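# Fold the towel in half on the table

## Task

Fold the towel once across its length so one end lies on the other with the edges roughly matching and no extra creases. It must end flat, entirely on the table, away from the basket, with no lumps or raised parts. Release it and move the grippers away, and it must stay folded with no help from the robot.

## Robot and tools

ROBOT AND FRAME
There are two arms, left_arm and right_arm, each with a two-finger gripper. Positions in results use one shared scene frame in metres. The origin sits on the table surface midway between the arms, +x points out across the table, +z points up, and left_arm is on the +y side. The arm names do not match the left or right of any image. Reported hand positions can be a little off, more so when an arm is stretched far. A gripper's fingers extend along its own +z axis and close along its own y axis. The reported position is the point between the finger pads, about 1 cm short of the fingertips.
Joint ranges (rad), base to gripper: waist -2.618 to 3.054, shoulder 0.000 to 3.142, elbow 0.000 to 3.142, wrist pitch -1.571 to 1.571, wrist yaw -1.571 to 1.571, wrist roll -2.094 to 2.094. The elbow never fully straightens.

ROW FORMAT (shared by execute_actions and move)
One row is a single flat list of 14 numbers, each from -1 to 1, covering both arms even if one stays still: left_arm dx, dy, dz, rx, ry, rz, opening, then right_arm in the same order. dx to rz are offsets, not poses: they are measured in that gripper's own axes from its measured pose at the start of the action. A value of 1.0 equals 0.6 m of travel or 180 degrees of turn. rx, ry, rz form one rotation vector. The opening is an absolute setting, not an offset: +1 is fully open (0.094 m), -1 is shut. A row may carry 12 more numbers from 0 to 1: stiffness factors for each joint, left_arm's six then right_arm's six, in Joint positions order; they persist until changed.

TOOLS
execute_actions(actions): a list of up to 15 actions, run in order. Each action is a table of up to 15 rows; every row lasts one control step (1/30 s) and a short table repeats its final row until 15 steps pass. Every row in an action is an offset from the pose at that action's start, not from the row before. For a call's first action, the start is the last pose a result reported. An empty list just returns the current state and images.
move(target, speed, blocking): target is one row as above, with offsets from the pose in the latest result that shows one. Each gripper travels a straight line toward its target; both arms finish together, over 0.5 to 10 s, and stop short if 10 s is not enough. speed is the top path speed in m/s, 0.002 to 0.5, default 0.25; turning is capped at twice that in rad/s. Rotation takes the shorter direction. Paths ignore obstacles and the other arm, grippers lag and can overshoot the speed, especially near full reach. The opening is applied when the move begins. Faster motion and targets set deeper past a contact press harder. With blocking=false you get a result after 0.5 s while motion continues; you must call wait or stop before sending further rows or moves.
wait(seconds): 0 to 10; the arms keep their last command, and it returns early when a running move ends.
stop(): brakes a running move; braking needs distance, more at speed, and the fingers keep moving.
zoom_image(camera, region): camera is cam_high, cam_left_wrist or cam_right_wrist; region is [x0, y0, x1, y1] in pixels from the top-left, at most 504 by 504. All images are 504x504, returned in the order cam_high, cam_left_wrist, cam_right_wrist.
finished_scene(scene): give the current scene's number; it ends that scene once the robot has held its last command, cannot be undone, and reports success. Replying with no tool call ends everything.

MOTION LIMITS
Each control step, the commanded pose is clipped to within 70 mm and 16 degrees of the measured pose, and damped inverse kinematics drives the joints, favouring position over orientation. So a distant target may need several actions; after an action the arm only reaches its last clipped pose. Joint friction can leave the hand up to about 31 mm off, and commands smaller than that may not move it. To keep an arm in place, send the offset back to its desired pose in a reply's first call and zeros after that, always with its intended opening.

READING RESULTS
The state line lists each arm's end_effector_position and end_effector_quat_wxyz. Hand target lines show where the controller is currently steering. A pose unreachable line means the clearance check altered or blocked that arm's command. Action calls add step readings; HELD with an arm label means that arm was held back on that step. The move: line gives the outcome (done, off_target, moving, held, fault), limits (paced means the sent pose was clipped; held means steps were blocked, after which the arm may jump fast), and each gripper's distance from its target; if only one arm is named, the other finished. grip_measured is the finger opening on the command scale; the last Joint positions value is the opening in metres; each gripper reads up to about 1 mm off. Joint torques carry fixed offsets, scale errors and noise.

GRIPPING
To hold something, command an opening below grip_measured: about 0.03 below for a firm hold, less for a gentler one. Pads push about 50 to 62 N at most, and much less on items thinner than about 2 mm, such as cloth, so a towel edge grips weakly. The grasped towel or loose objects may be tugged briefly.

SAFETY
Keep everything on the table; knocking anything off is a failure. Prevent the arms from striking or pressing on each other, which may end the scene. Avoid drops, slips, slams and hard pushes; an arm blocked by an object keeps pushing until given a new command. Holding loads warms motors: MOTOR HOT appears at 75 °C, at 90 °C that arm halts for 10 s, and at 100 °C it goes limp and falls; these show as OVER-TEMPERATURE FAULT lines. Any FAULT stops that arm's motion.

Each tool is called as name([rows], argument=value, ...), one row to a line, values as JSON.

## Session

execute_actions(actions=[])

Scene clock: 0.00 s.
left_arm: end_effector_position=(+0.0869, -0.1835, +0.0621) grip_measured=+1.000 end_effector_quat_wxyz=(+0.288, +0.417, +0.849, -0.148) | right_arm: end_effector_position=(+0.2417, -0.3563, +0.0535) grip_measured=+1.000 end_effector_quat_wxyz=(+0.246, +0.138, +0.959, -0.024)
Joint positions: left_arm=[-1.632  1.998  1.379 -0.39  -0.367 -0.536  0.094] | right_arm=[ 0.275  0.91   0.462 -0.643  0.146  0.319  0.094]
Joint velocities: left_arm=[-0.007 -0.002 -0.002  0.066 -0.037  0.051  0.   ] | right_arm=[-0.012  0.002  0.007  0.139  0.081  0.081  0.   ]
Joint torques (N m, as the arm reports them, + toward a larger angle): no reading
Hand target (left_arm): +0.087, -0.184, +0.062; +0.288, +0.417, +0.849, -0.148
Hand target (right_arm): +0.242, -0.356, +0.054; +0.246, +0.138, +0.959, -0.024
Joint stiffness scale: left_arm=[1. 1. 1. 1. 1. 1.] | right_arm=[1. 1. 1. 1. 1. 1.]

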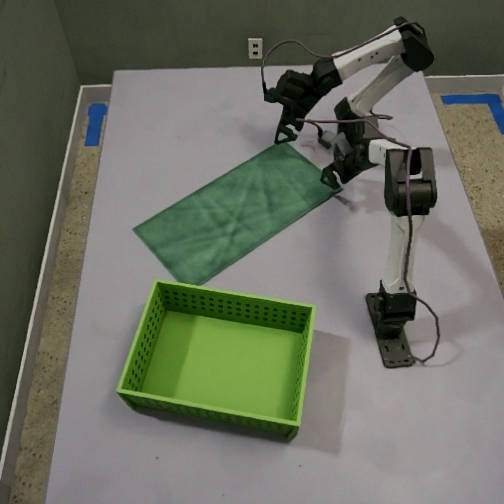

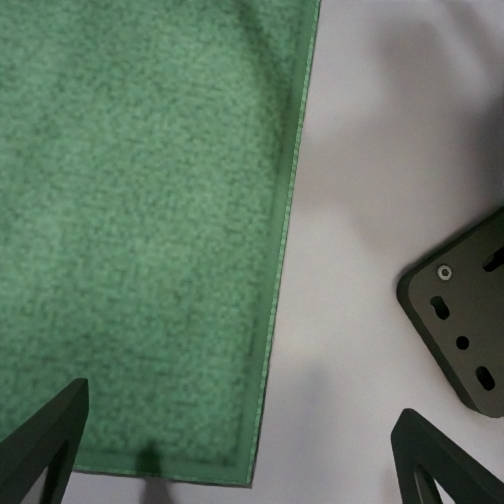

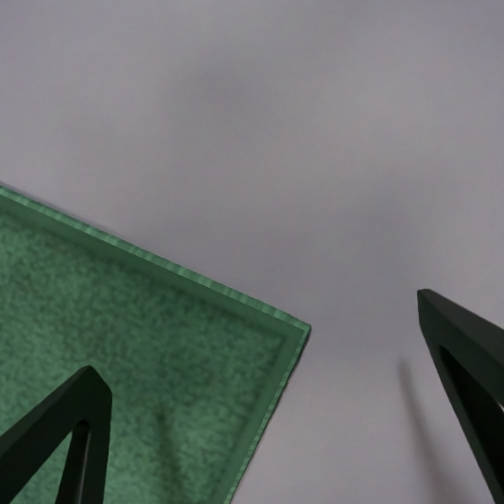

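zoom_image(camera="cam_high", region=[120, 60, 400, 300])

Region (120, 60, 400, 300) of cam_high's 504x504 image, scaled by 1.800, with more detail than that image has; it fills the top 432 rows of this view, and the rest is white.

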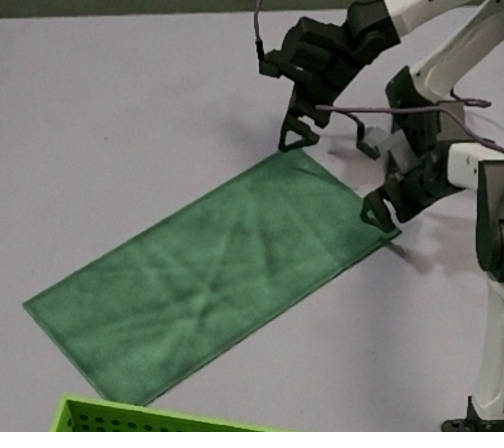

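move(target=[0,0,0.06,0,0,0,0.2, 0,0,0.045,0,0,0,0.2], speed=0.1)

Scene clock: 34.00 s.
left_arm: end_effector_position=(+0.0978, -0.1907, +0.0285) grip_measured=+0.202 end_effector_quat_wxyz=(+0.286, +0.419, +0.851, -0.136) | right_arm: end_effector_position=(+0.2594, -0.3596, +0.0400) grip_measured=+0.201 end_effector_quat_wxyz=(+0.261, +0.140, +0.955, -0.025)
Joint positions: left_arm=[-1.609  2.088  1.379 -0.316 -0.363 -0.516  0.056] | right_arm=[ 0.255  1.003  0.426 -0.483  0.145  0.303  0.056]
Joint velocities: left_arm=[ 0.022 -0.007  0.012 -0.081 -0.022 -0.022 -0.   ] | right_arm=[ 0.002  0.002  0.002  0.037 -0.007  0.022 -0.001]
Joint torques (N m, as the arm reports them, + toward a larger angle): left_arm=[ 0.32 -9.41  8.74  1.55 -0.11  0.17] | right_arm=[-1.05 -1.06  6.05  1.47 -0.08 -0.09]
Hand target (left_arm): +0.100, -0.201, +0.034; +0.288, +0.417, +0.849, -0.148
Hand target (right_arm): +0.254, -0.360, +0.030; +0.247, +0.138, +0.959, -0.024
Off the commanded pose (left_arm): 0.012 m, 1 deg.
Off the commanded pose (right_arm): 0.011 m, 2 deg.
Joint stiffness scale: left_arm=[1. 1. 1. 1. 1. 1.] | right_arm=[1. 1. 1. 1. 1. 1.]
move: off_target (left_arm, right_arm)

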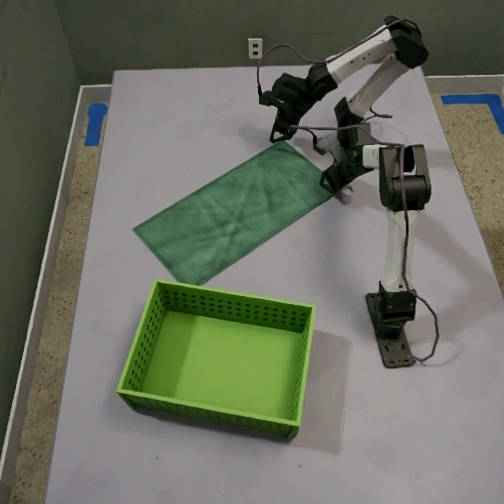

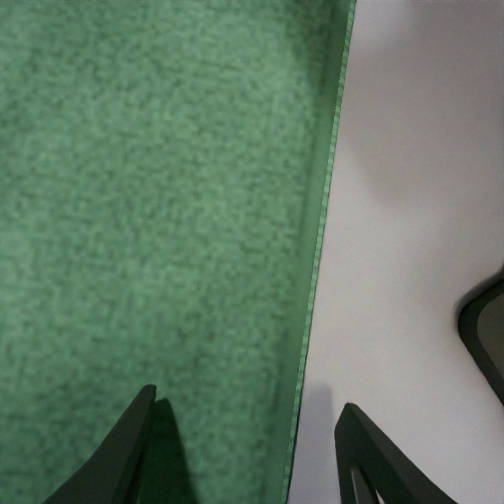

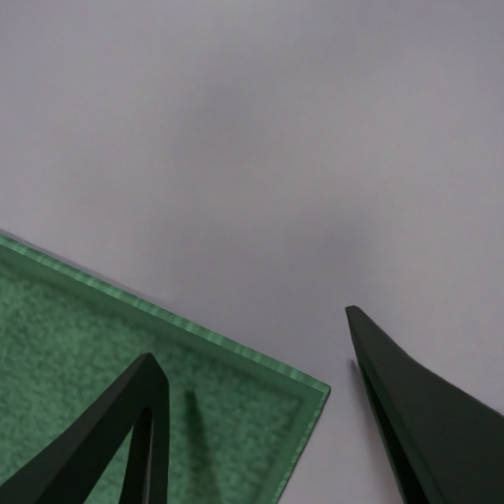

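move(target=[0,-0.025,0,0,0,0,0.2, 0.055,0.007,0.007,0.083,-0.003,0.145,0.2], speed=0.15)

Scene clock: 67.97 s.
left_arm: end_effector_position=(+0.0896, -0.1967, +0.0308) grip_measured=+0.202 end_effector_quat_wxyz=(+0.286, +0.418, +0.851, -0.141) | right_arm: end_effector_position=(+0.2364, -0.3471, +0.0182) grip_measured=+0.201 end_effector_quat_wxyz=(+0.248, +0.386, +0.885, -0.079)
Joint positions: left_arm=[-1.628  2.1    1.407 -0.33  -0.369 -0.535  0.056] | right_arm=[ 0.568  1.168  0.44  -0.577  0.459  1.121  0.056]
Joint velocities: left_arm=[-0.002 -0.002 -0.002  0.037  0.081 -0.037 -0.   ] | right_arm=[-0.012 -0.007  0.002  0.022 -0.007  0.007  0.001]
Joint torques (N m, as the arm reports them, + toward a larger angle): left_arm=[-0.95 -9.1   8.16  1.36 -0.3   0.  ] | right_arm=[ 0.74 -1.78  7.56  0.57  0.36  0.06]
Hand target (left_arm): +0.086, -0.200, +0.028; +0.286, +0.419, +0.851, -0.137
Hand target (right_arm): +0.235, -0.348, +0.018; +0.242, +0.385, +0.886, -0.089
Off the commanded pose (left_arm): 0.005 m, 1 deg.
Off the commanded pose (right_arm): 0.002 m, 1 deg.
Joint stiffness scale: left_arm=[1. 1. 1. 1. 1. 1.] | right_arm=[1. 1. 1. 1. 1. 1.]
move: done

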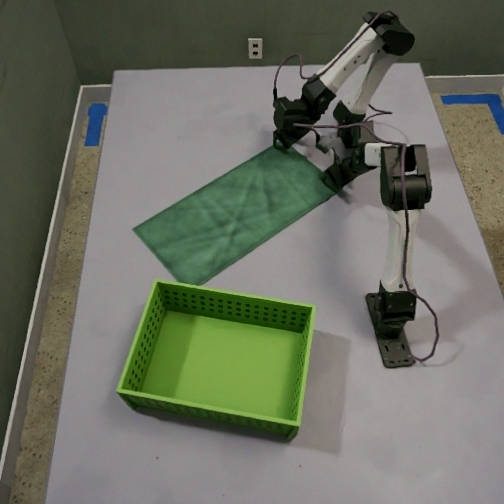

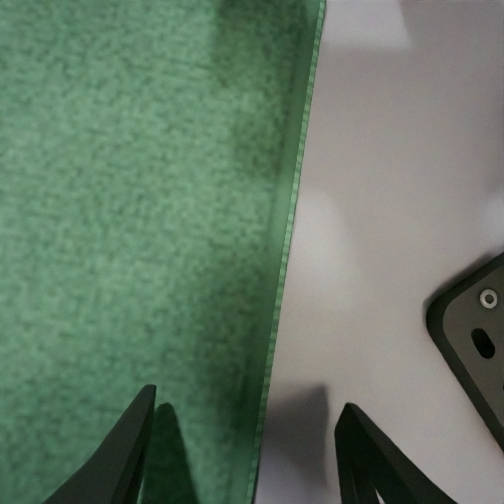

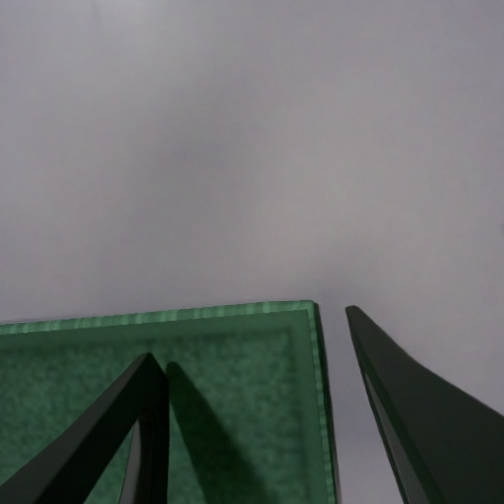

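move(target=[0,0,0,0,0,0,0.2, 0.017,-0.028,-0.01,0,0.11,0,0.2], speed=0.12)

Scene clock: 83.93 s.
left_arm: end_effector_position=(+0.0896, -0.1967, +0.0308) grip_measured=+0.202 end_effector_quat_wxyz=(+0.286, +0.418, +0.851, -0.141) | right_arm: end_effector_position=(+0.2199, -0.3514, +0.0189) grip_measured=+0.201 end_effector_quat_wxyz=(+0.109, +0.396, +0.912, -0.013)
Joint positions: left_arm=[-1.628  2.1    1.407 -0.33  -0.369 -0.535  0.056] | right_arm=[ 0.289  1.18   0.541 -0.75   0.125  0.892  0.056]
Joint velocities: left_arm=[-0.012  0.007 -0.012 -0.007 -0.007  0.022 -0.   ] | right_arm=[-0.007  0.002 -0.012 -0.007 -0.022 -0.081  0.001]
Joint torques (N m, as the arm reports them, + toward a larger angle): left_arm=[ -0.27 -10.47   6.6    1.49  -0.21   0.09] | right_arm=[-0.67 -1.99  7.57  0.45 -0.06 -0.1 ]
Hand target (left_arm): +0.090, -0.197, +0.031; +0.286, +0.418, +0.851, -0.141
Hand target (right_arm): +0.217, -0.351, +0.018; +0.094, +0.395, +0.914, -0.013
Off the commanded pose (left_arm): 0.000 m, 0 deg.
Off the commanded pose (right_arm): 0.004 m, 2 deg.
Joint stiffness scale: left_arm=[1. 1. 1. 1. 1. 1.] | right_arm=[1. 1. 1. 1. 1. 1.]
move: done

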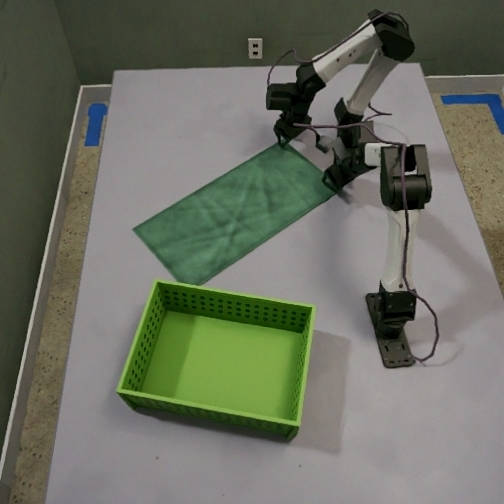

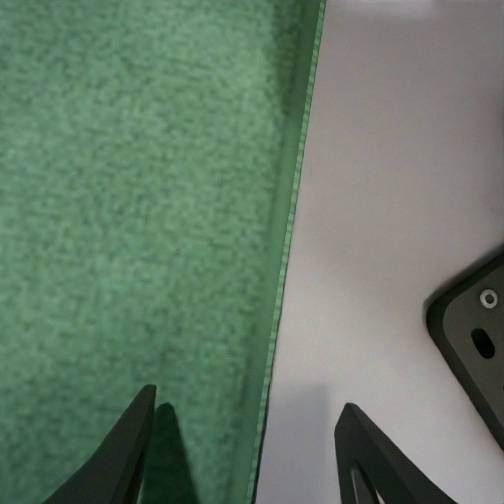

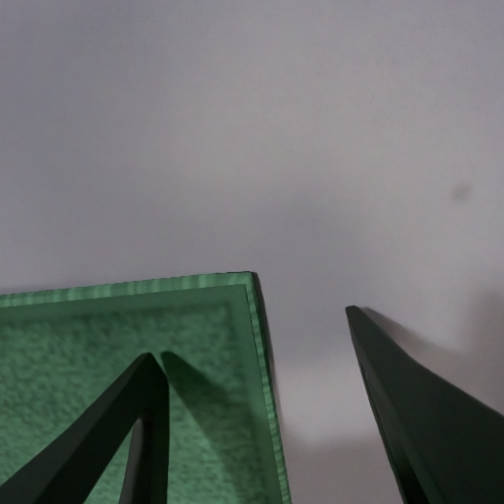

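move(target=[0.02,0,0.026,0,0,0,0.2, 0.004,0,0.018,0,0,0,0.2], speed=0.03)

Scene clock: 89.77 s.
left_arm: end_effector_position=(+0.0897, -0.2067, +0.0303) grip_measured=+0.202 end_effector_quat_wxyz=(+0.295, +0.412, +0.847, -0.158) | right_arm: end_effector_position=(+0.2257, -0.3507, +0.0166) grip_measured=+0.201 end_effector_quat_wxyz=(+0.118, +0.396, +0.911, -0.007)
Joint positions: left_arm=[-1.628  2.116  1.407 -0.273 -0.369 -0.535  0.056] | right_arm=[ 0.289  1.189  0.531 -0.709  0.123  0.891  0.056]
Joint velocities: left_arm=[-0.002 -0.007  0.002  0.022 -0.037  0.037  0.   ] | right_arm=[ 0.002  0.012  0.007  0.022  0.066 -0.051 -0.001]
Joint torques (N m, as the arm reports them, + toward a larger angle): left_arm=[-0.34 -9.39  4.23  1.64 -0.22  0.06] | right_arm=[ 0.14 -1.9   5.27  0.86  0.14  0.07]
Hand target (left_arm): +0.089, -0.196, +0.011; +0.286, +0.418, +0.851, -0.140
Hand target (right_arm): +0.220, -0.351, +0.008; +0.109, +0.396, +0.912, -0.013
Off the commanded pose (left_arm): 0.022 m, 2 deg.
Off the commanded pose (right_arm): 0.010 m, 1 deg.
Joint stiffness scale: left_arm=[1. 1. 1. 1. 1. 1.] | right_arm=[1. 1. 1. 1. 1. 1.]
move: off_target (left_arm)

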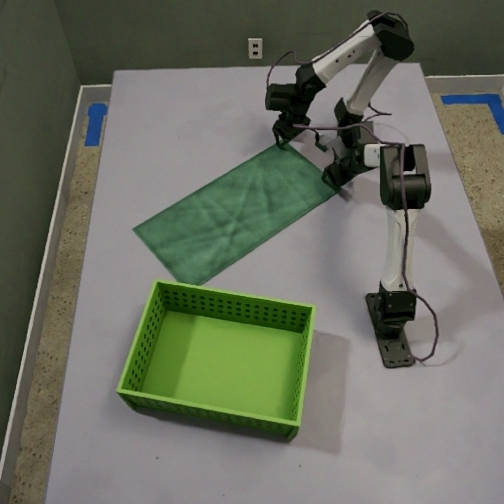

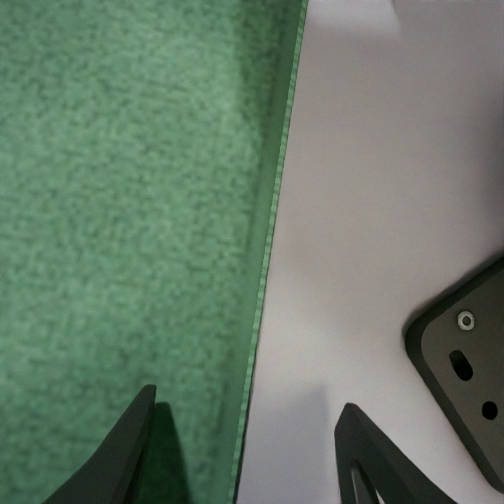

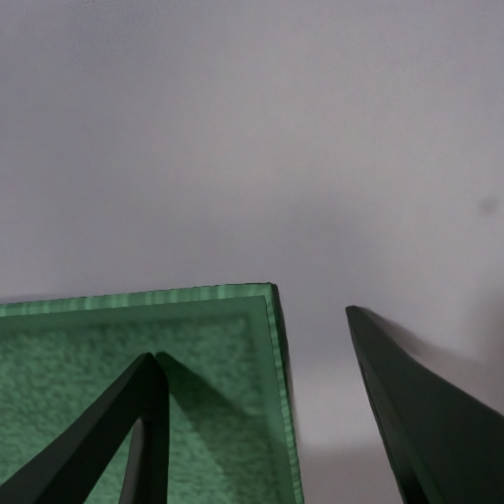

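move(target=[0.047,0.02,0.027,0,0,0,0.2, 0.008,-0.006,0.015,0,0,0,0.2], speed=0.04)

Scene clock: 98.97 s.
left_arm: end_effector_position=(+0.0925, -0.2099, +0.0269) grip_measured=+0.202 end_effector_quat_wxyz=(+0.319, +0.397, +0.839, -0.188) | right_arm: end_effector_position=(+0.2276, -0.3505, +0.0139) grip_measured=+0.201 end_effector_quat_wxyz=(+0.125, +0.396, +0.910, -0.003)
Joint positions: left_arm=[-1.628  2.106  1.318 -0.111 -0.386 -0.532  0.056] | right_arm=[ 0.289  1.189  0.516 -0.679  0.123  0.891  0.056]
Joint velocities: left_arm=[-0.002  0.017 -0.017 -0.022 -0.022 -0.022 -0.001] | right_arm=[ 0.012 -0.007 -0.002 -0.022 -0.007 -0.051  0.001]
Joint torques (N m, as the arm reports them, + toward a larger angle): left_arm=[-0.01 -9.35  3.57  1.4   0.    0.1 ] | right_arm=[-0.02 -3.26  4.8   0.87  0.1  -0.01]
Hand target (left_arm): +0.091, -0.190, +0.001; +0.295, +0.412, +0.848, -0.158
Hand target (right_arm): +0.221, -0.351, +0.007; +0.118, +0.396, +0.911, -0.007
Off the commanded pose (left_arm): 0.033 m, 5 deg.
Off the commanded pose (right_arm): 0.009 m, 1 deg.
Joint stiffness scale: left_arm=[1. 1. 1. 1. 1. 1.] | right_arm=[1. 1. 1. 1. 1. 1.]
move: off_target (left_arm)

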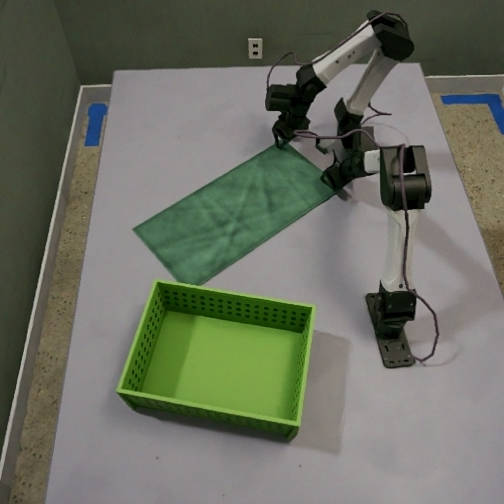

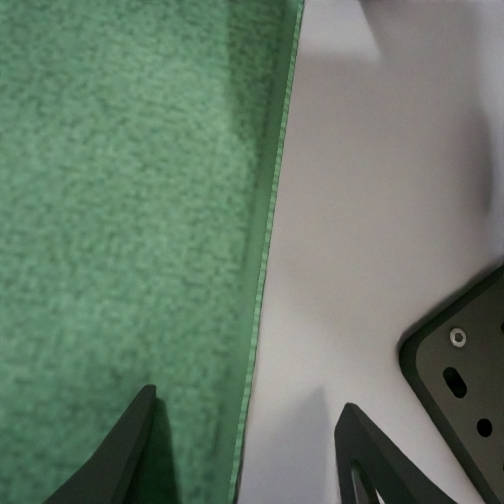

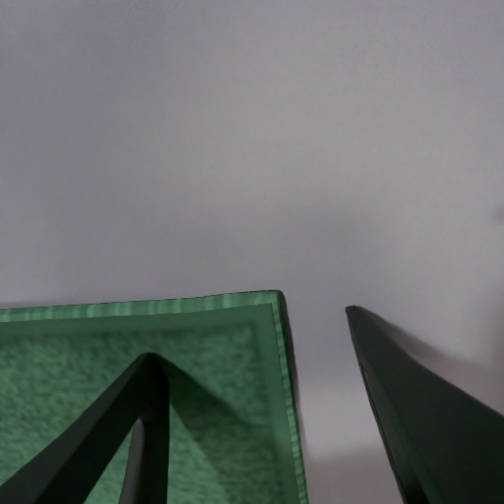

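execute_actions([
  [[0.01,0,0.013,0,0,0,0.0, 0.002,0,0.01,0,0,0,0.0],[0.01,0,0.013,0,0,0,-0.05, 0.002,0,0.01,0,0,0,-0.05],[0.01,0,0.013,0,0,0,-0.1, 0.002,0,0.01,0,0,0,-0.1],[0.01,0,0.013,0,0,0,-0.15, 0.002,0,0.01,0,0,0,-0.15],[0.01,0,0.013,0,0,0,-0.2, 0.002,0,0.01,0,0,0,-0.2],[0.01,0,0.013,0,0,0,-0.25, 0.002,0,0.01,0,0,0,-0.25],[0.01,0,0.013,0,0,0,-0.3, 0.002,0,0.01,0,0,0,-0.3],[0.01,0,0.013,0,0,0,-0.35, 0.002,0,0.01,0,0,0,-0.35],[0.01,0,0.013,0,0,0,-0.4, 0.002,0,0.01,0,0,0,-0.4],[0.01,0,0.013,0,0,0,-0.45, 0.002,0,0.01,0,0,0,-0.45],[0.01,0,0.013,0,0,0,-0.5, 0.002,0,0.01,0,0,0,-0.5]],
  [[0.01,0,0.013,0,0,0,-0.55, 0.002,0,0.01,0,0,0,-0.55],[0.01,0,0.013,0,0,0,-0.6, 0.002,0,0.01,0,0,0,-0.6],[0.01,0,0.013,0,0,0,-0.65, 0.002,0,0.01,0,0,0,-0.65],[0.01,0,0.013,0,0,0,-0.7, 0.002,0,0.01,0,0,0,-0.7],[0.01,0,0.013,0,0,0,-0.75, 0.002,0,0.01,0,0,0,-0.75],[0.01,0,0.013,0,0,0,-0.8, 0.002,0,0.01,0,0,0,-0.8],[0.01,0,0.013,0,0,0,-0.85, 0.002,0,0.01,0,0,0,-0.85],[0.01,0,0.013,0,0,0,-0.9, 0.002,0,0.01,0,0,0,-0.9],[0.01,0,0.013,0,0,0,-0.95, 0.002,0,0.01,0,0,0,-0.95],[0.01,0,0.013,0,0,0,-1, 0.002,0,0.01,0,0,0,-1]],
  [[0,0,0,0,0,0,-1, 0,0,0,0,0,0,-1]],
])

Scene clock: 117.37 s.
left_arm: end_effector_position=(+0.0936, -0.2179, +0.0341) grip_measured=-0.995 end_effector_quat_wxyz=(+0.331, +0.389, +0.835, -0.206) | right_arm: end_effector_position=(+0.2396, -0.3495, +0.0169) grip_measured=-0.946 end_effector_quat_wxyz=(+0.147, +0.396, +0.906, +0.009)
Joint positions: left_arm=[-1.628  2.106  1.318 -0.064 -0.392 -0.532  0.   ] | right_arm=[ 0.289  1.189  0.516 -0.628  0.123  0.891  0.003]
Joint velocities: left_arm=[ 0.002  0.017 -0.007  0.037  0.051 -0.022 -0.   ] | right_arm=[ 0.027  0.012  0.012 -0.066  0.007 -0.051  0.   ]
Joint torques (N m, as the arm reports them, + toward a larger angle): left_arm=[ -0.24 -10.53   6.54   1.75  -0.2    0.08] | right_arm=[-0.32 -3.47  6.9   0.87  0.06  0.  ]
Hand target (left_arm): +0.094, -0.218, +0.034; +0.331, +0.389, +0.835, -0.206
Hand target (right_arm): +0.240, -0.349, +0.017; +0.147, +0.396, +0.906, +0.009
Off the commanded pose (left_arm): 0.000 m, 0 deg.
Off the commanded pose (right_arm): 0.000 m, 0 deg.
Joint stiffness scale: left_arm=[1. 1. 1. 1. 1. 1.] | right_arm=[1. 1. 1. 1. 1. 1.]
Step readings (end_effector_position; steps 1 to 15: 1st action; 16 to 30: 2nd action; 31 to 45: 3rd action):
0: left_arm (+0.0925, -0.2101, +0.0270) | right_arm (+0.2276, -0.3505, +0.0139)
1: left_arm (+0.0930, -0.2108, +0.0279) | right_arm (+0.2282, -0.3504, +0.0140)
2: left_arm (+0.0934, -0.2119, +0.0290) | right_arm (+0.2294, -0.3503, +0.0143)
4: left_arm (+0.0935, -0.2130, +0.0299) | right_arm (+0.2312, -0.3502, +0.0147)
8: left_arm (+0.0935, -0.2137, +0.0305) | right_arm (+0.2329, -0.3501, +0.0151)
15: left_arm (+0.0935, -0.2139, +0.0306) | right_arm (+0.2339, -0.3500, +0.0154)
16: left_arm (+0.0935, -0.2142, +0.0309) | right_arm (+0.2343, -0.3499, +0.0155)
17: left_arm (+0.0935, -0.2148, +0.0314) | right_arm (+0.2352, -0.3499, +0.0157)
19: left_arm (+0.0936, -0.2161, +0.0325) | right_arm (+0.2367, -0.3497, +0.0161)
23: left_arm (+0.0936, -0.2173, +0.0336) | right_arm (+0.2389, -0.3496, +0.0167)
30: left_arm (+0.0936, -0.2179, +0.0341) | right_arm (+0.2396, -0.3495, +0.0169)
31: left_arm (+0.0936, -0.2179, +0.0341) | right_arm (+0.2396, -0.3495, +0.0169)
32: left_arm (+0.0936, -0.2179, +0.0341) | right_arm (+0.2396, -0.3495, +0.0169)
34: left_arm (+0.0936, -0.2179, +0.0341) | right_arm (+0.2396, -0.3495, +0.0169)
38: left_arm (+0.0936, -0.2179, +0.0341) | right_arm (+0.2396, -0.3495, +0.0169)
45: end_effector_position above

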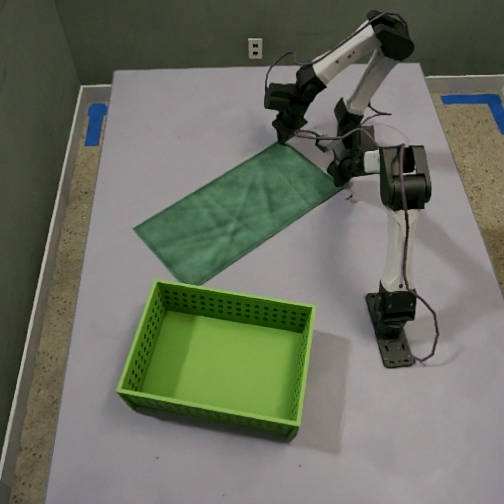

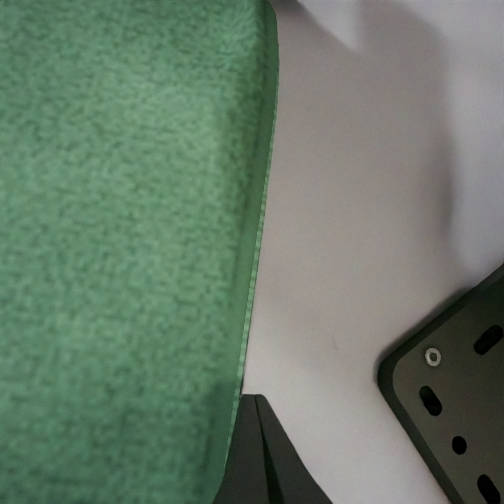

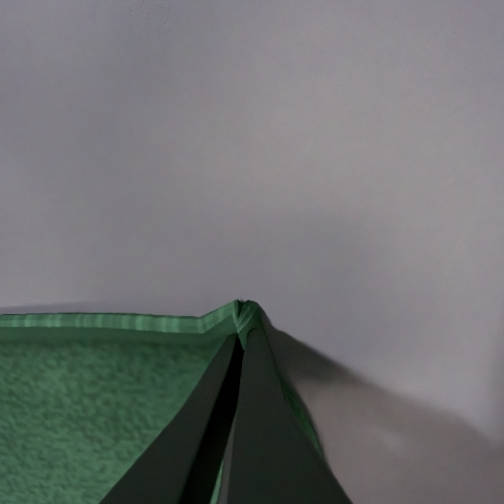

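move(target=[0.0015,0.032,-0.044,-0.05,0.14,0,0.2, 0,0,0,0,0,0,-1], speed=0.15)

Scene clock: 134.33 s.
left_arm: end_effector_position=(+0.0954, -0.1891, +0.0523) grip_measured=+0.198 end_effector_quat_wxyz=(+0.177, +0.405, +0.895, -0.054) | right_arm: end_effector_position=(+0.2396, -0.3495, +0.0169) grip_measured=-0.946 end_effector_quat_wxyz=(+0.147, +0.396, +0.906, +0.009)
Joint positions: left_arm=[-1.58   2.238  1.85  -0.912 -0.26  -0.62   0.056] | right_arm=[ 0.289  1.189  0.516 -0.628  0.123  0.891  0.003]
Joint velocities: left_arm=[-0.017 -0.012  0.002 -0.022  0.022  0.051 -0.   ] | right_arm=[ 0.022  0.002  0.027 -0.081 -0.037 -0.037  0.   ]
Joint torques (N m, as the arm reports them, + toward a larger angle): left_arm=[  0.4  -10.08   8.35   0.85  -0.06   0.02] | right_arm=[-0.14 -3.85  6.7   0.92  0.08 -0.05]
Hand target (left_arm): +0.098, -0.190, +0.049; +0.170, +0.399, +0.900, -0.053
Hand target (right_arm): +0.240, -0.349, +0.017; +0.147, +0.396, +0.906, +0.009
Off the commanded pose (left_arm): 0.003 m, 1 deg.
Off the commanded pose (right_arm): 0.000 m, 0 deg.
Joint stiffness scale: left_arm=[1. 1. 1. 1. 1. 1.] | right_arm=[1. 1. 1. 1. 1. 1.]
move: done

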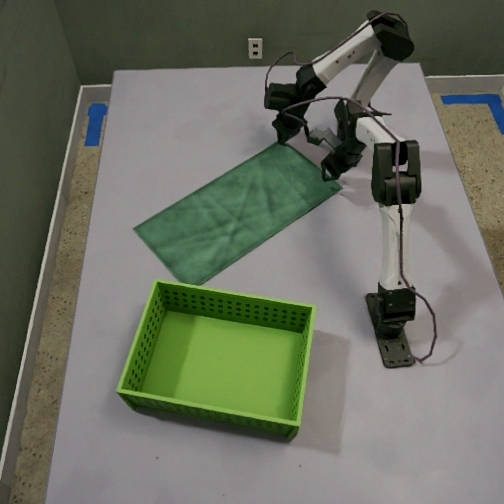

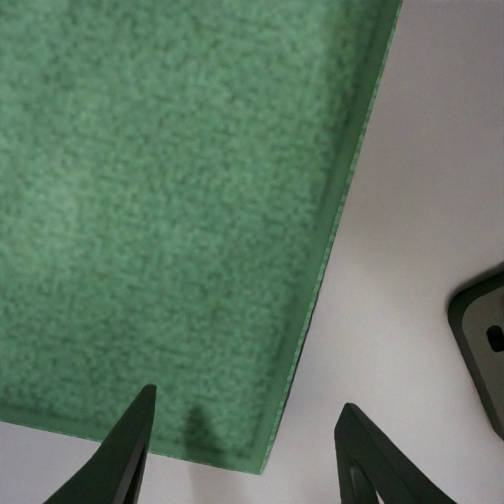

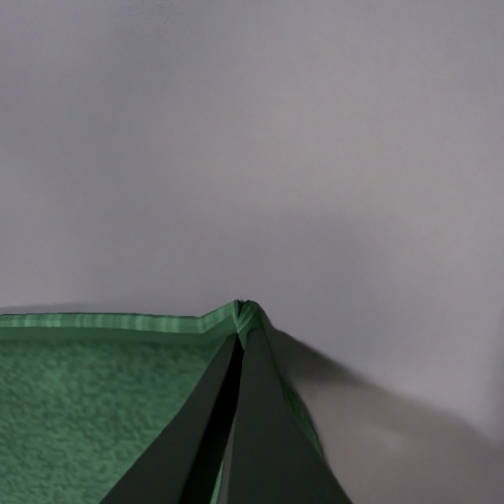

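move(target=[0.01,0.012,0.065,0,0,0,0.2, 0,0,0,0,0,0,-1], speed=0.05)

Scene clock: 142.53 s.
left_arm: end_effector_position=(+0.1044, -0.1950, +0.0282) grip_measured=+0.198 end_effector_quat_wxyz=(+0.186, +0.402, +0.894, -0.066) | right_arm: end_effector_position=(+0.2396, -0.3495, +0.0169) grip_measured=-0.946 end_effector_quat_wxyz=(+0.147, +0.396, +0.906, +0.009)
Joint positions: left_arm=[-1.563  2.259  1.777 -0.785 -0.259 -0.601  0.056] | right_arm=[ 0.289  1.189  0.516 -0.628  0.123  0.891  0.003]
Joint velocities: left_arm=[ 0.007 -0.012 -0.002 -0.037 -0.007 -0.051 -0.   ] | right_arm=[-0.002 -0.002 -0.012 -0.007  0.007  0.007 -0.001]
Joint torques (N m, as the arm reports them, + toward a larger angle): left_arm=[  0.38 -10.46   5.09   1.1   -0.11   0.18] | right_arm=[-0.09 -3.65  6.76  0.85  0.08  0.01]
Hand target (left_arm): +0.107, -0.189, +0.014; +0.177, +0.405, +0.895, -0.054
Hand target (right_arm): +0.240, -0.349, +0.017; +0.147, +0.396, +0.906, +0.009
Off the commanded pose (left_arm): 0.015 m, 2 deg.
Off the commanded pose (right_arm): 0.000 m, 0 deg.
Joint stiffness scale: left_arm=[1. 1. 1. 1. 1. 1.] | right_arm=[1. 1. 1. 1. 1. 1.]
move: off_target (left_arm)

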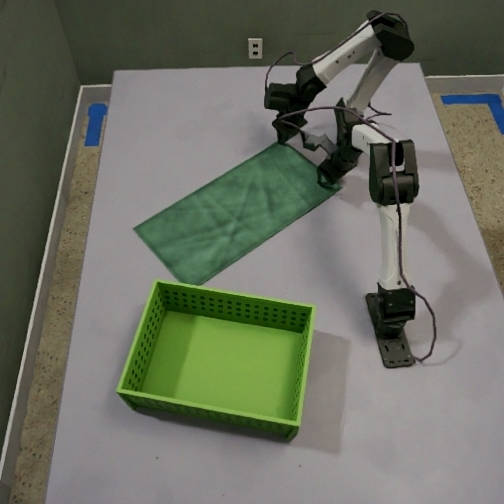

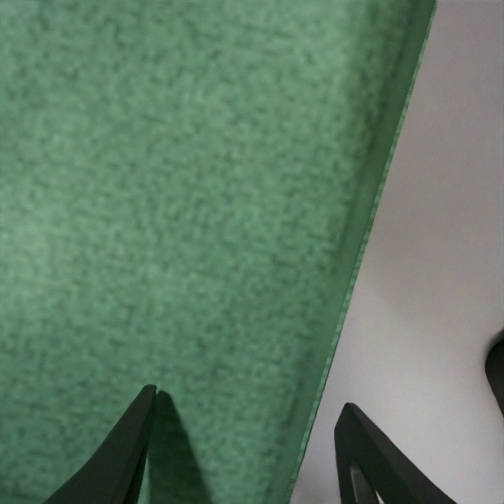

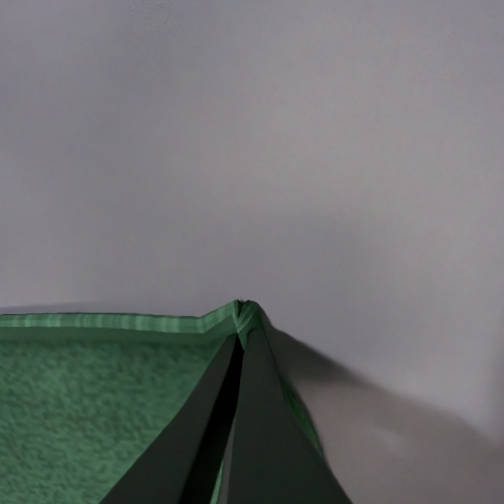

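move(target=[0.02,0,0.039,0,0.02,0,0.2, 0,0,0,0,0,0,-1], speed=0.04)

Scene clock: 148.77 s.
left_arm: end_effector_position=(+0.1034, -0.1953, +0.0225) grip_measured=+0.198 end_effector_quat_wxyz=(+0.182, +0.404, +0.894, -0.064) | right_arm: end_effector_position=(+0.2396, -0.3495, +0.0169) grip_measured=-0.946 end_effector_quat_wxyz=(+0.147, +0.396, +0.906, +0.009)
Joint positions: left_arm=[-1.563  2.27   1.777 -0.78  -0.253 -0.601  0.056] | right_arm=[ 0.289  1.189  0.516 -0.628  0.123  0.891  0.003]
Joint velocities: left_arm=[ 0.012 -0.017 -0.007  0.037  0.022 -0.007 -0.   ] | right_arm=[-0.007 -0.017  0.007 -0.007  0.007  0.022 -0.001]
Joint torques (N m, as the arm reports them, + toward a larger angle): left_arm=[ 0.53 -8.43  7.28  0.93  0.16  0.06] | right_arm=[-0.02 -3.88  7.04  0.85  0.08  0.  ]
Hand target (left_arm): +0.103, -0.192, +0.002; +0.158, +0.404, +0.899, -0.054
Hand target (right_arm): +0.240, -0.349, +0.017; +0.147, +0.396, +0.906, +0.009
Off the commanded pose (left_arm): 0.021 m, 3 deg.
Off the commanded pose (right_arm): 0.000 m, 0 deg.
Joint stiffness scale: left_arm=[1. 1. 1. 1. 1. 1.] | right_arm=[1. 1. 1. 1. 1. 1.]
move: off_target (left_arm)

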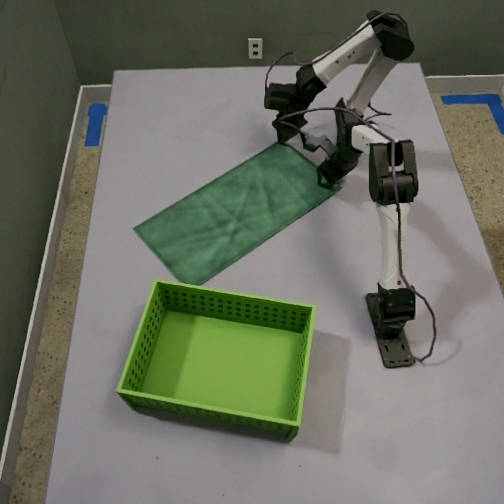

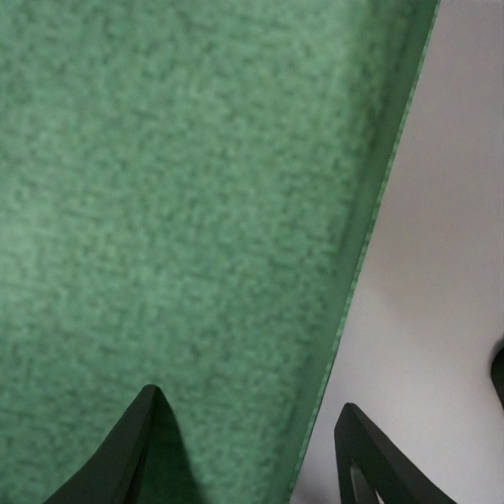

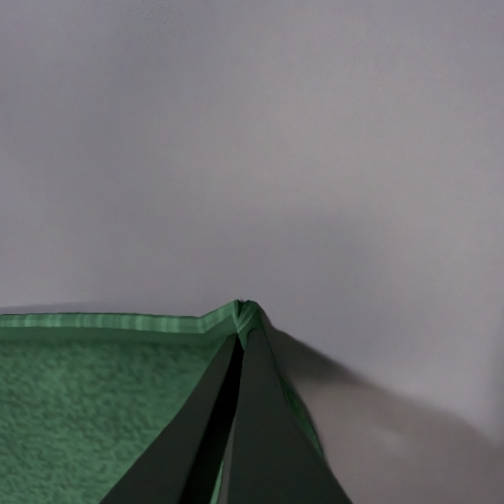

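Now in contact. Close the left gripper with zero pose offset.

execute_actions([
  [[0,0,0,0,0,0,0.1, 0,0,0,0,0,0,-1],[0,0,0,0,0,0,0.0, 0,0,0,0,0,0,-1],[0,0,0,0,0,0,-0.08, 0,0,0,0,0,0,-1],[0,0,0,0,0,0,-0.16, 0,0,0,0,0,0,-1],[0,0,0,0,0,0,-0.24, 0,0,0,0,0,0,-1],[0,0,0,0,0,0,-0.32, 0,0,0,0,0,0,-1],[0,0,0,0,0,0,-0.4, 0,0,0,0,0,0,-1],[0,0,0,0,0,0,-0.48, 0,0,0,0,0,0,-1],[0,0,0,0,0,0,-0.56, 0,0,0,0,0,0,-1],[0,0,0,0,0,0,-0.64, 0,0,0,0,0,0,-1],[0,0,0,0,0,0,-0.72, 0,0,0,0,0,0,-1],[0,0,0,0,0,0,-0.8, 0,0,0,0,0,0,-1],[0,0,0,0,0,0,-0.88, 0,0,0,0,0,0,-1],[0,0,0,0,0,0,-0.95, 0,0,0,0,0,0,-1],[0,0,0,0,0,0,-1, 0,0,0,0,0,0,-1]],
  [[0,0,0,0,0,0,-1, 0,0,0,0,0,0,-1]],
])

Scene clock: 156.53 s.
left_arm: end_effector_position=(+0.1066, -0.1962, +0.0248) grip_measured=-0.950 end_effector_quat_wxyz=(+0.192, +0.401, +0.893, -0.063) | right_arm: end_effector_position=(+0.2396, -0.3495, +0.0169) grip_measured=-0.946 end_effector_quat_wxyz=(+0.147, +0.396, +0.906, +0.009)
Joint positions: left_arm=[-1.563  2.268  1.777 -0.775 -0.273 -0.601  0.002] | right_arm=[ 0.289  1.189  0.516 -0.628  0.123  0.891  0.003]
Joint velocities: left_arm=[ 0.002 -0.002 -0.007 -0.022 -0.081 -0.066 -0.   ] | right_arm=[-0.007 -0.017  0.007 -0.022 -0.022 -0.022 -0.001]
Joint torques (N m, as the arm reports them, + toward a larger angle): left_arm=[ -0.22 -11.62   6.66   1.04  -0.2    0.07] | right_arm=[-0.2  -3.55  6.93  0.89  0.12  0.  ]
Hand target (left_arm): +0.106, -0.196, +0.024; +0.191, +0.402, +0.893, -0.062
Hand target (right_arm): +0.240, -0.349, +0.017; +0.147, +0.396, +0.906, +0.009
Off the commanded pose (left_arm): 0.000 m, 0 deg.
Off the commanded pose (right_arm): 0.000 m, 0 deg.
Joint stiffness scale: left_arm=[1. 1. 1. 1. 1. 1.] | right_arm=[1. 1. 1. 1. 1. 1.]
Step readings (end_effector_position; steps 1 to 15: 1st action; 16 to 30: 2nd action):
0: left_arm (+0.1034, -0.1953, +0.0225) | right_arm (+0.2396, -0.3495, +0.0169)
1: left_arm (+0.1041, -0.1954, +0.0233) | right_arm (+0.2396, -0.3495, +0.0169)
2: left_arm (+0.1046, -0.1952, +0.0236) | right_arm (+0.2396, -0.3495, +0.0169)
4: left_arm (+0.1055, -0.1951, +0.0238) | right_arm (+0.2396, -0.3495, +0.0169)
8: left_arm (+0.1065, -0.1949, +0.0240) | right_arm (+0.2396, -0.3495, +0.0169)
15: left_arm (+0.1064, -0.1961, +0.0244) | right_arm (+0.2396, -0.3495, +0.0169)
16: left_arm (+0.1065, -0.1962, +0.0248) | right_arm (+0.2396, -0.3495, +0.0169)
17: left_arm (+0.1066, -0.1962, +0.0248) | right_arm (+0.2396, -0.3495, +0.0169)
19: left_arm (+0.1066, -0.1962, +0.0248) | right_arm (+0.2396, -0.3495, +0.0169)
23: left_arm (+0.1066, -0.1962, +0.0248) | right_arm (+0.2396, -0.3495, +0.0169)
30: end_effector_position above

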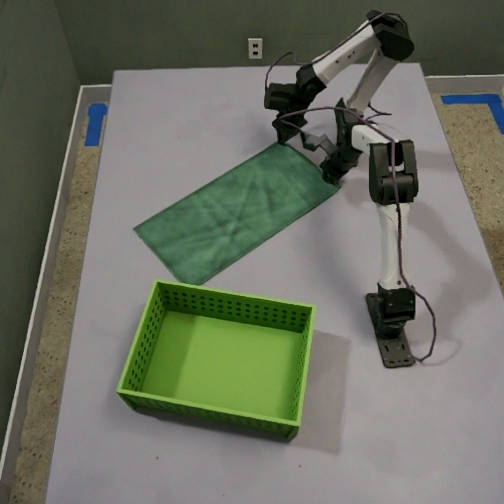

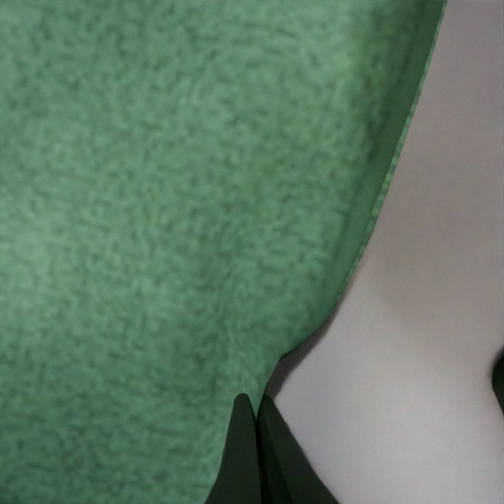

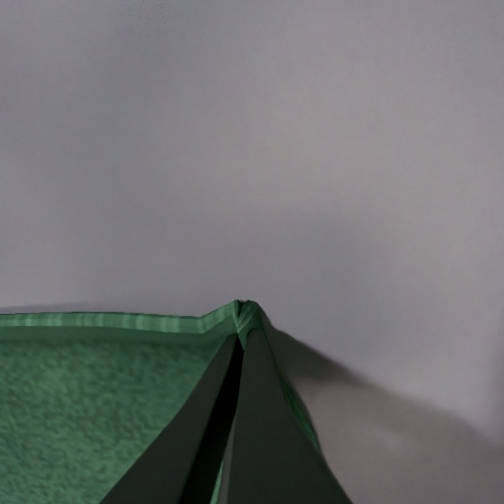

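move(target=[-0.079,0.008,-0.183,0,0,0,-1, -0.052,0.027,-0.191,0,0,0,-1], speed=0.08)

Scene clock: 187.40 s.
left_arm: end_effector_position=(+0.1065, -0.1959, +0.1479) grip_measured=-0.950 end_effector_quat_wxyz=(+0.195, +0.400, +0.893, -0.068) | right_arm: end_effector_position=(+0.2443, -0.3491, +0.1339) grip_measured=-0.946 end_effector_quat_wxyz=(+0.149, +0.397, +0.906, +0.010)
Joint positions: left_arm=[-1.563  2.245  2.227 -1.236 -0.273 -0.601  0.002] | right_arm=[ 0.289  1.11   0.947 -1.133  0.123  0.893  0.003]
Joint velocities: left_arm=[-0.007 -0.022  0.007  0.037  0.022 -0.037  0.   ] | right_arm=[-0.012 -0.007  0.007  0.051  0.007 -0.095 -0.   ]
Joint torques (N m, as the arm reports them, + toward a larger angle): left_arm=[ -0.17 -10.08   8.21   0.92  -0.19   0.1 ] | right_arm=[ 0.79 -3.88  8.29  0.63  0.13  0.06]
Hand target (left_arm): +0.108, -0.197, +0.145; +0.192, +0.401, +0.893, -0.063
Hand target (right_arm): +0.241, -0.347, +0.137; +0.147, +0.396, +0.906, +0.009
Off the commanded pose (left_arm): 0.003 m, 1 deg.
Off the commanded pose (right_arm): 0.005 m, 0 deg.
Joint stiffness scale: left_arm=[1. 1. 1. 1. 1. 1.] | right_arm=[1. 1. 1. 1. 1. 1.]
move: done

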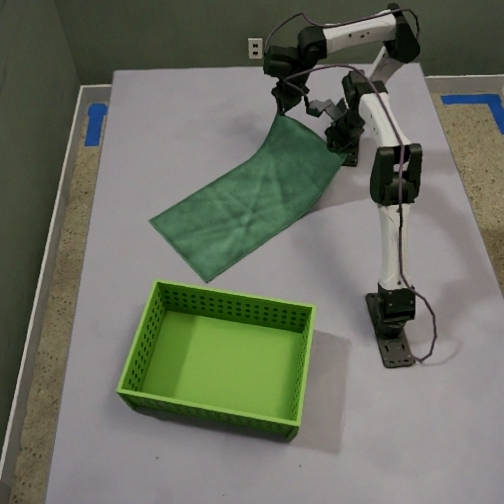

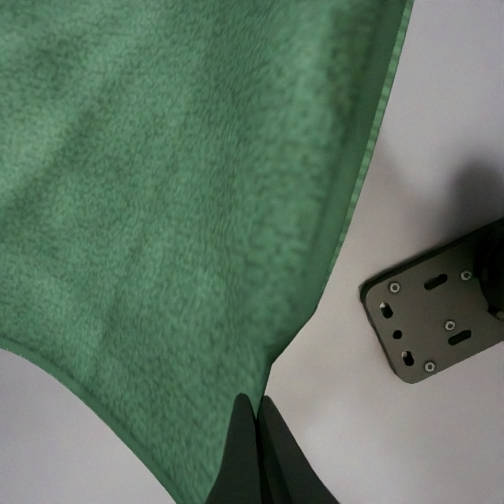

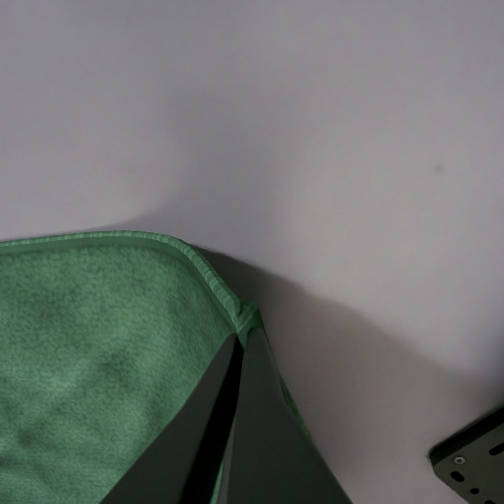

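move(target=[-0.087,0.008,-0.198,0.074,-0.076,0,-1, -0.057,0.029,-0.207,-0.097,-0.045,0,-1], speed=0.08)

Scene clock: 211.67 s.
left_arm: end_effector_position=(+0.1063, -0.1956, +0.2645) grip_measured=-0.950 end_effector_quat_wxyz=(+0.250, +0.410, +0.854, -0.200) | right_arm: end_effector_position=(+0.2500, -0.3469, +0.2617) grip_measured=-0.946 end_effector_quat_wxyz=(+0.271, +0.368, +0.881, +0.120)
Joint positions: left_arm=[-1.541  2.039  2.26  -1.17  -0.206 -0.504  0.002] | right_arm=[ 0.187  0.981  1.29  -1.28  -0.022  0.78   0.003]
Joint velocities: left_arm=[-0.012 -0.022 -0.007 -0.037 -0.022  0.022  0.   ] | right_arm=[ 0.007 -0.022  0.017 -0.022 -0.081 -0.007  0.   ]
Joint torques (N m, as the arm reports them, + toward a larger angle): left_arm=[  0.28 -10.89   8.26   1.67   0.02   0.15] | right_arm=[-1.09 -2.36  7.56  1.4  -0.1  -0.12]
Hand target (left_arm): +0.108, -0.196, +0.279; +0.255, +0.408, +0.849, -0.217
Hand target (right_arm): +0.245, -0.347, +0.265; +0.271, +0.367, +0.882, +0.121
Off the commanded pose (left_arm): 0.013 m, 2 deg.
Off the commanded pose (right_arm): 0.007 m, 0 deg.
Joint stiffness scale: left_arm=[1. 1. 1. 1. 1. 1.] | right_arm=[1. 1. 1. 1. 1. 1.]
move: off_target (left_arm)

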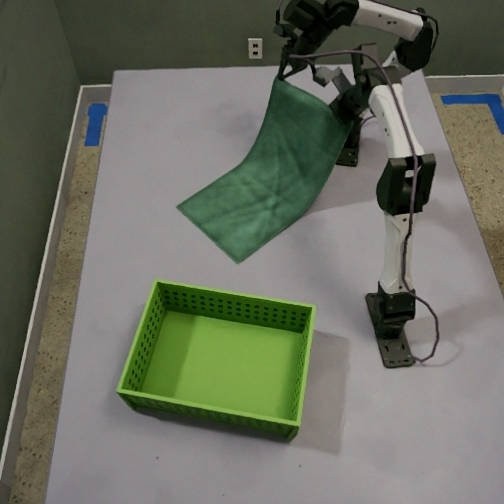

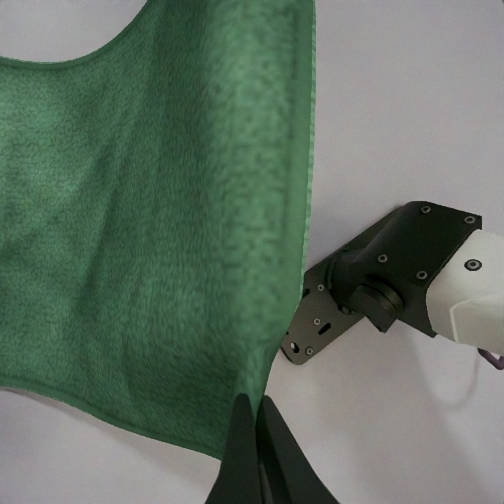

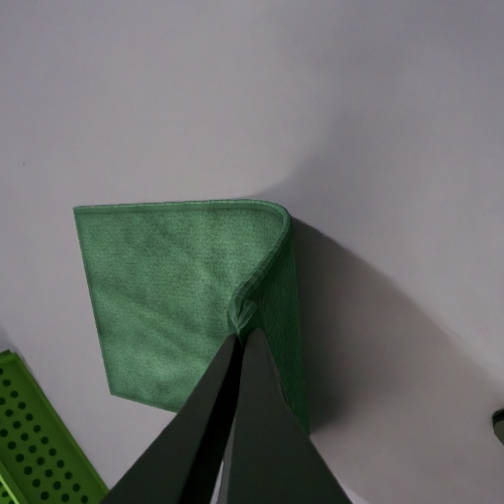

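move(target=[0.043,0.341,0.0145,0,0,0,-1, 0.04,0.265,0.215,0,0,0,-1], speed=0.1)

Scene clock: 244.43 s.
left_arm: end_effector_position=(+0.2598, -0.0671, +0.2155) grip_measured=-0.950 end_effector_quat_wxyz=(+0.255, +0.408, +0.855, -0.192) | right_arm: end_effector_position=(+0.3954, -0.2186, +0.2058) grip_measured=-0.946 end_effector_quat_wxyz=(+0.261, +0.366, +0.885, +0.120)
Joint positions: left_arm=[-1.04   1.667  1.567 -0.826  0.076 -0.099  0.002] | right_arm=[ 0.626  1.554  1.452 -0.919  0.206  1.146  0.003]
Joint velocities: left_arm=[ 0.012  0.002  0.012  0.022  0.037  0.081 -0.   ] | right_arm=[ 0.007  0.007 -0.017  0.007 -0.066 -0.022 -0.   ]
Joint torques (N m, as the arm reports them, + toward a larger angle): left_arm=[ 0.11 -8.98  5.55  1.79  0.14  0.16] | right_arm=[ 0.2  -7.59  8.56  1.54  0.31  0.11]
Hand target (left_arm): +0.257, -0.063, +0.215; +0.253, +0.412, +0.853, -0.195
Hand target (right_arm): +0.400, -0.216, +0.206; +0.267, +0.369, +0.882, +0.120
Off the commanded pose (left_arm): 0.002 m, 1 deg.
Off the commanded pose (right_arm): 0.009 m, 1 deg.
Joint stiffness scale: left_arm=[1. 1. 1. 1. 1. 1.] | right_arm=[1. 1. 1. 1. 1. 1.]
move: done

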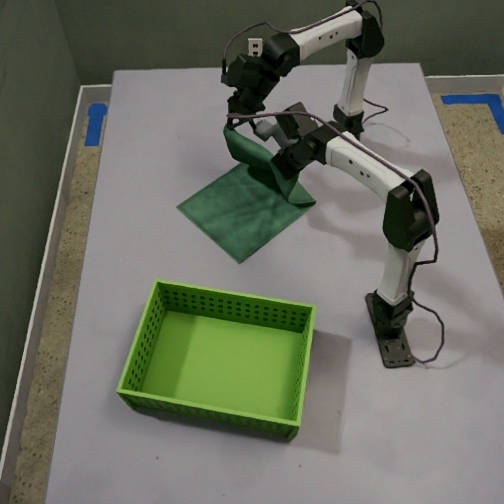

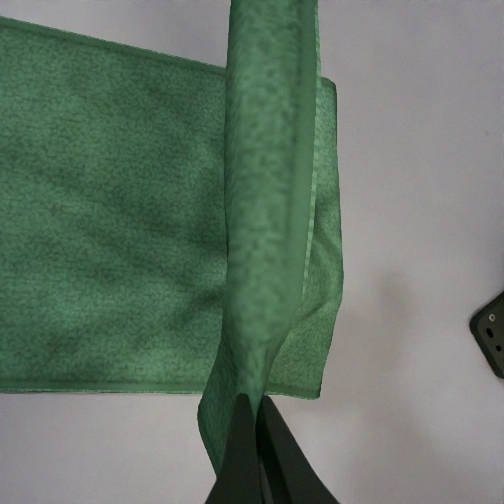

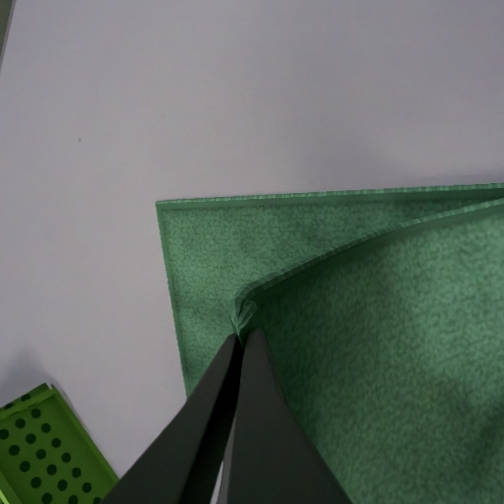

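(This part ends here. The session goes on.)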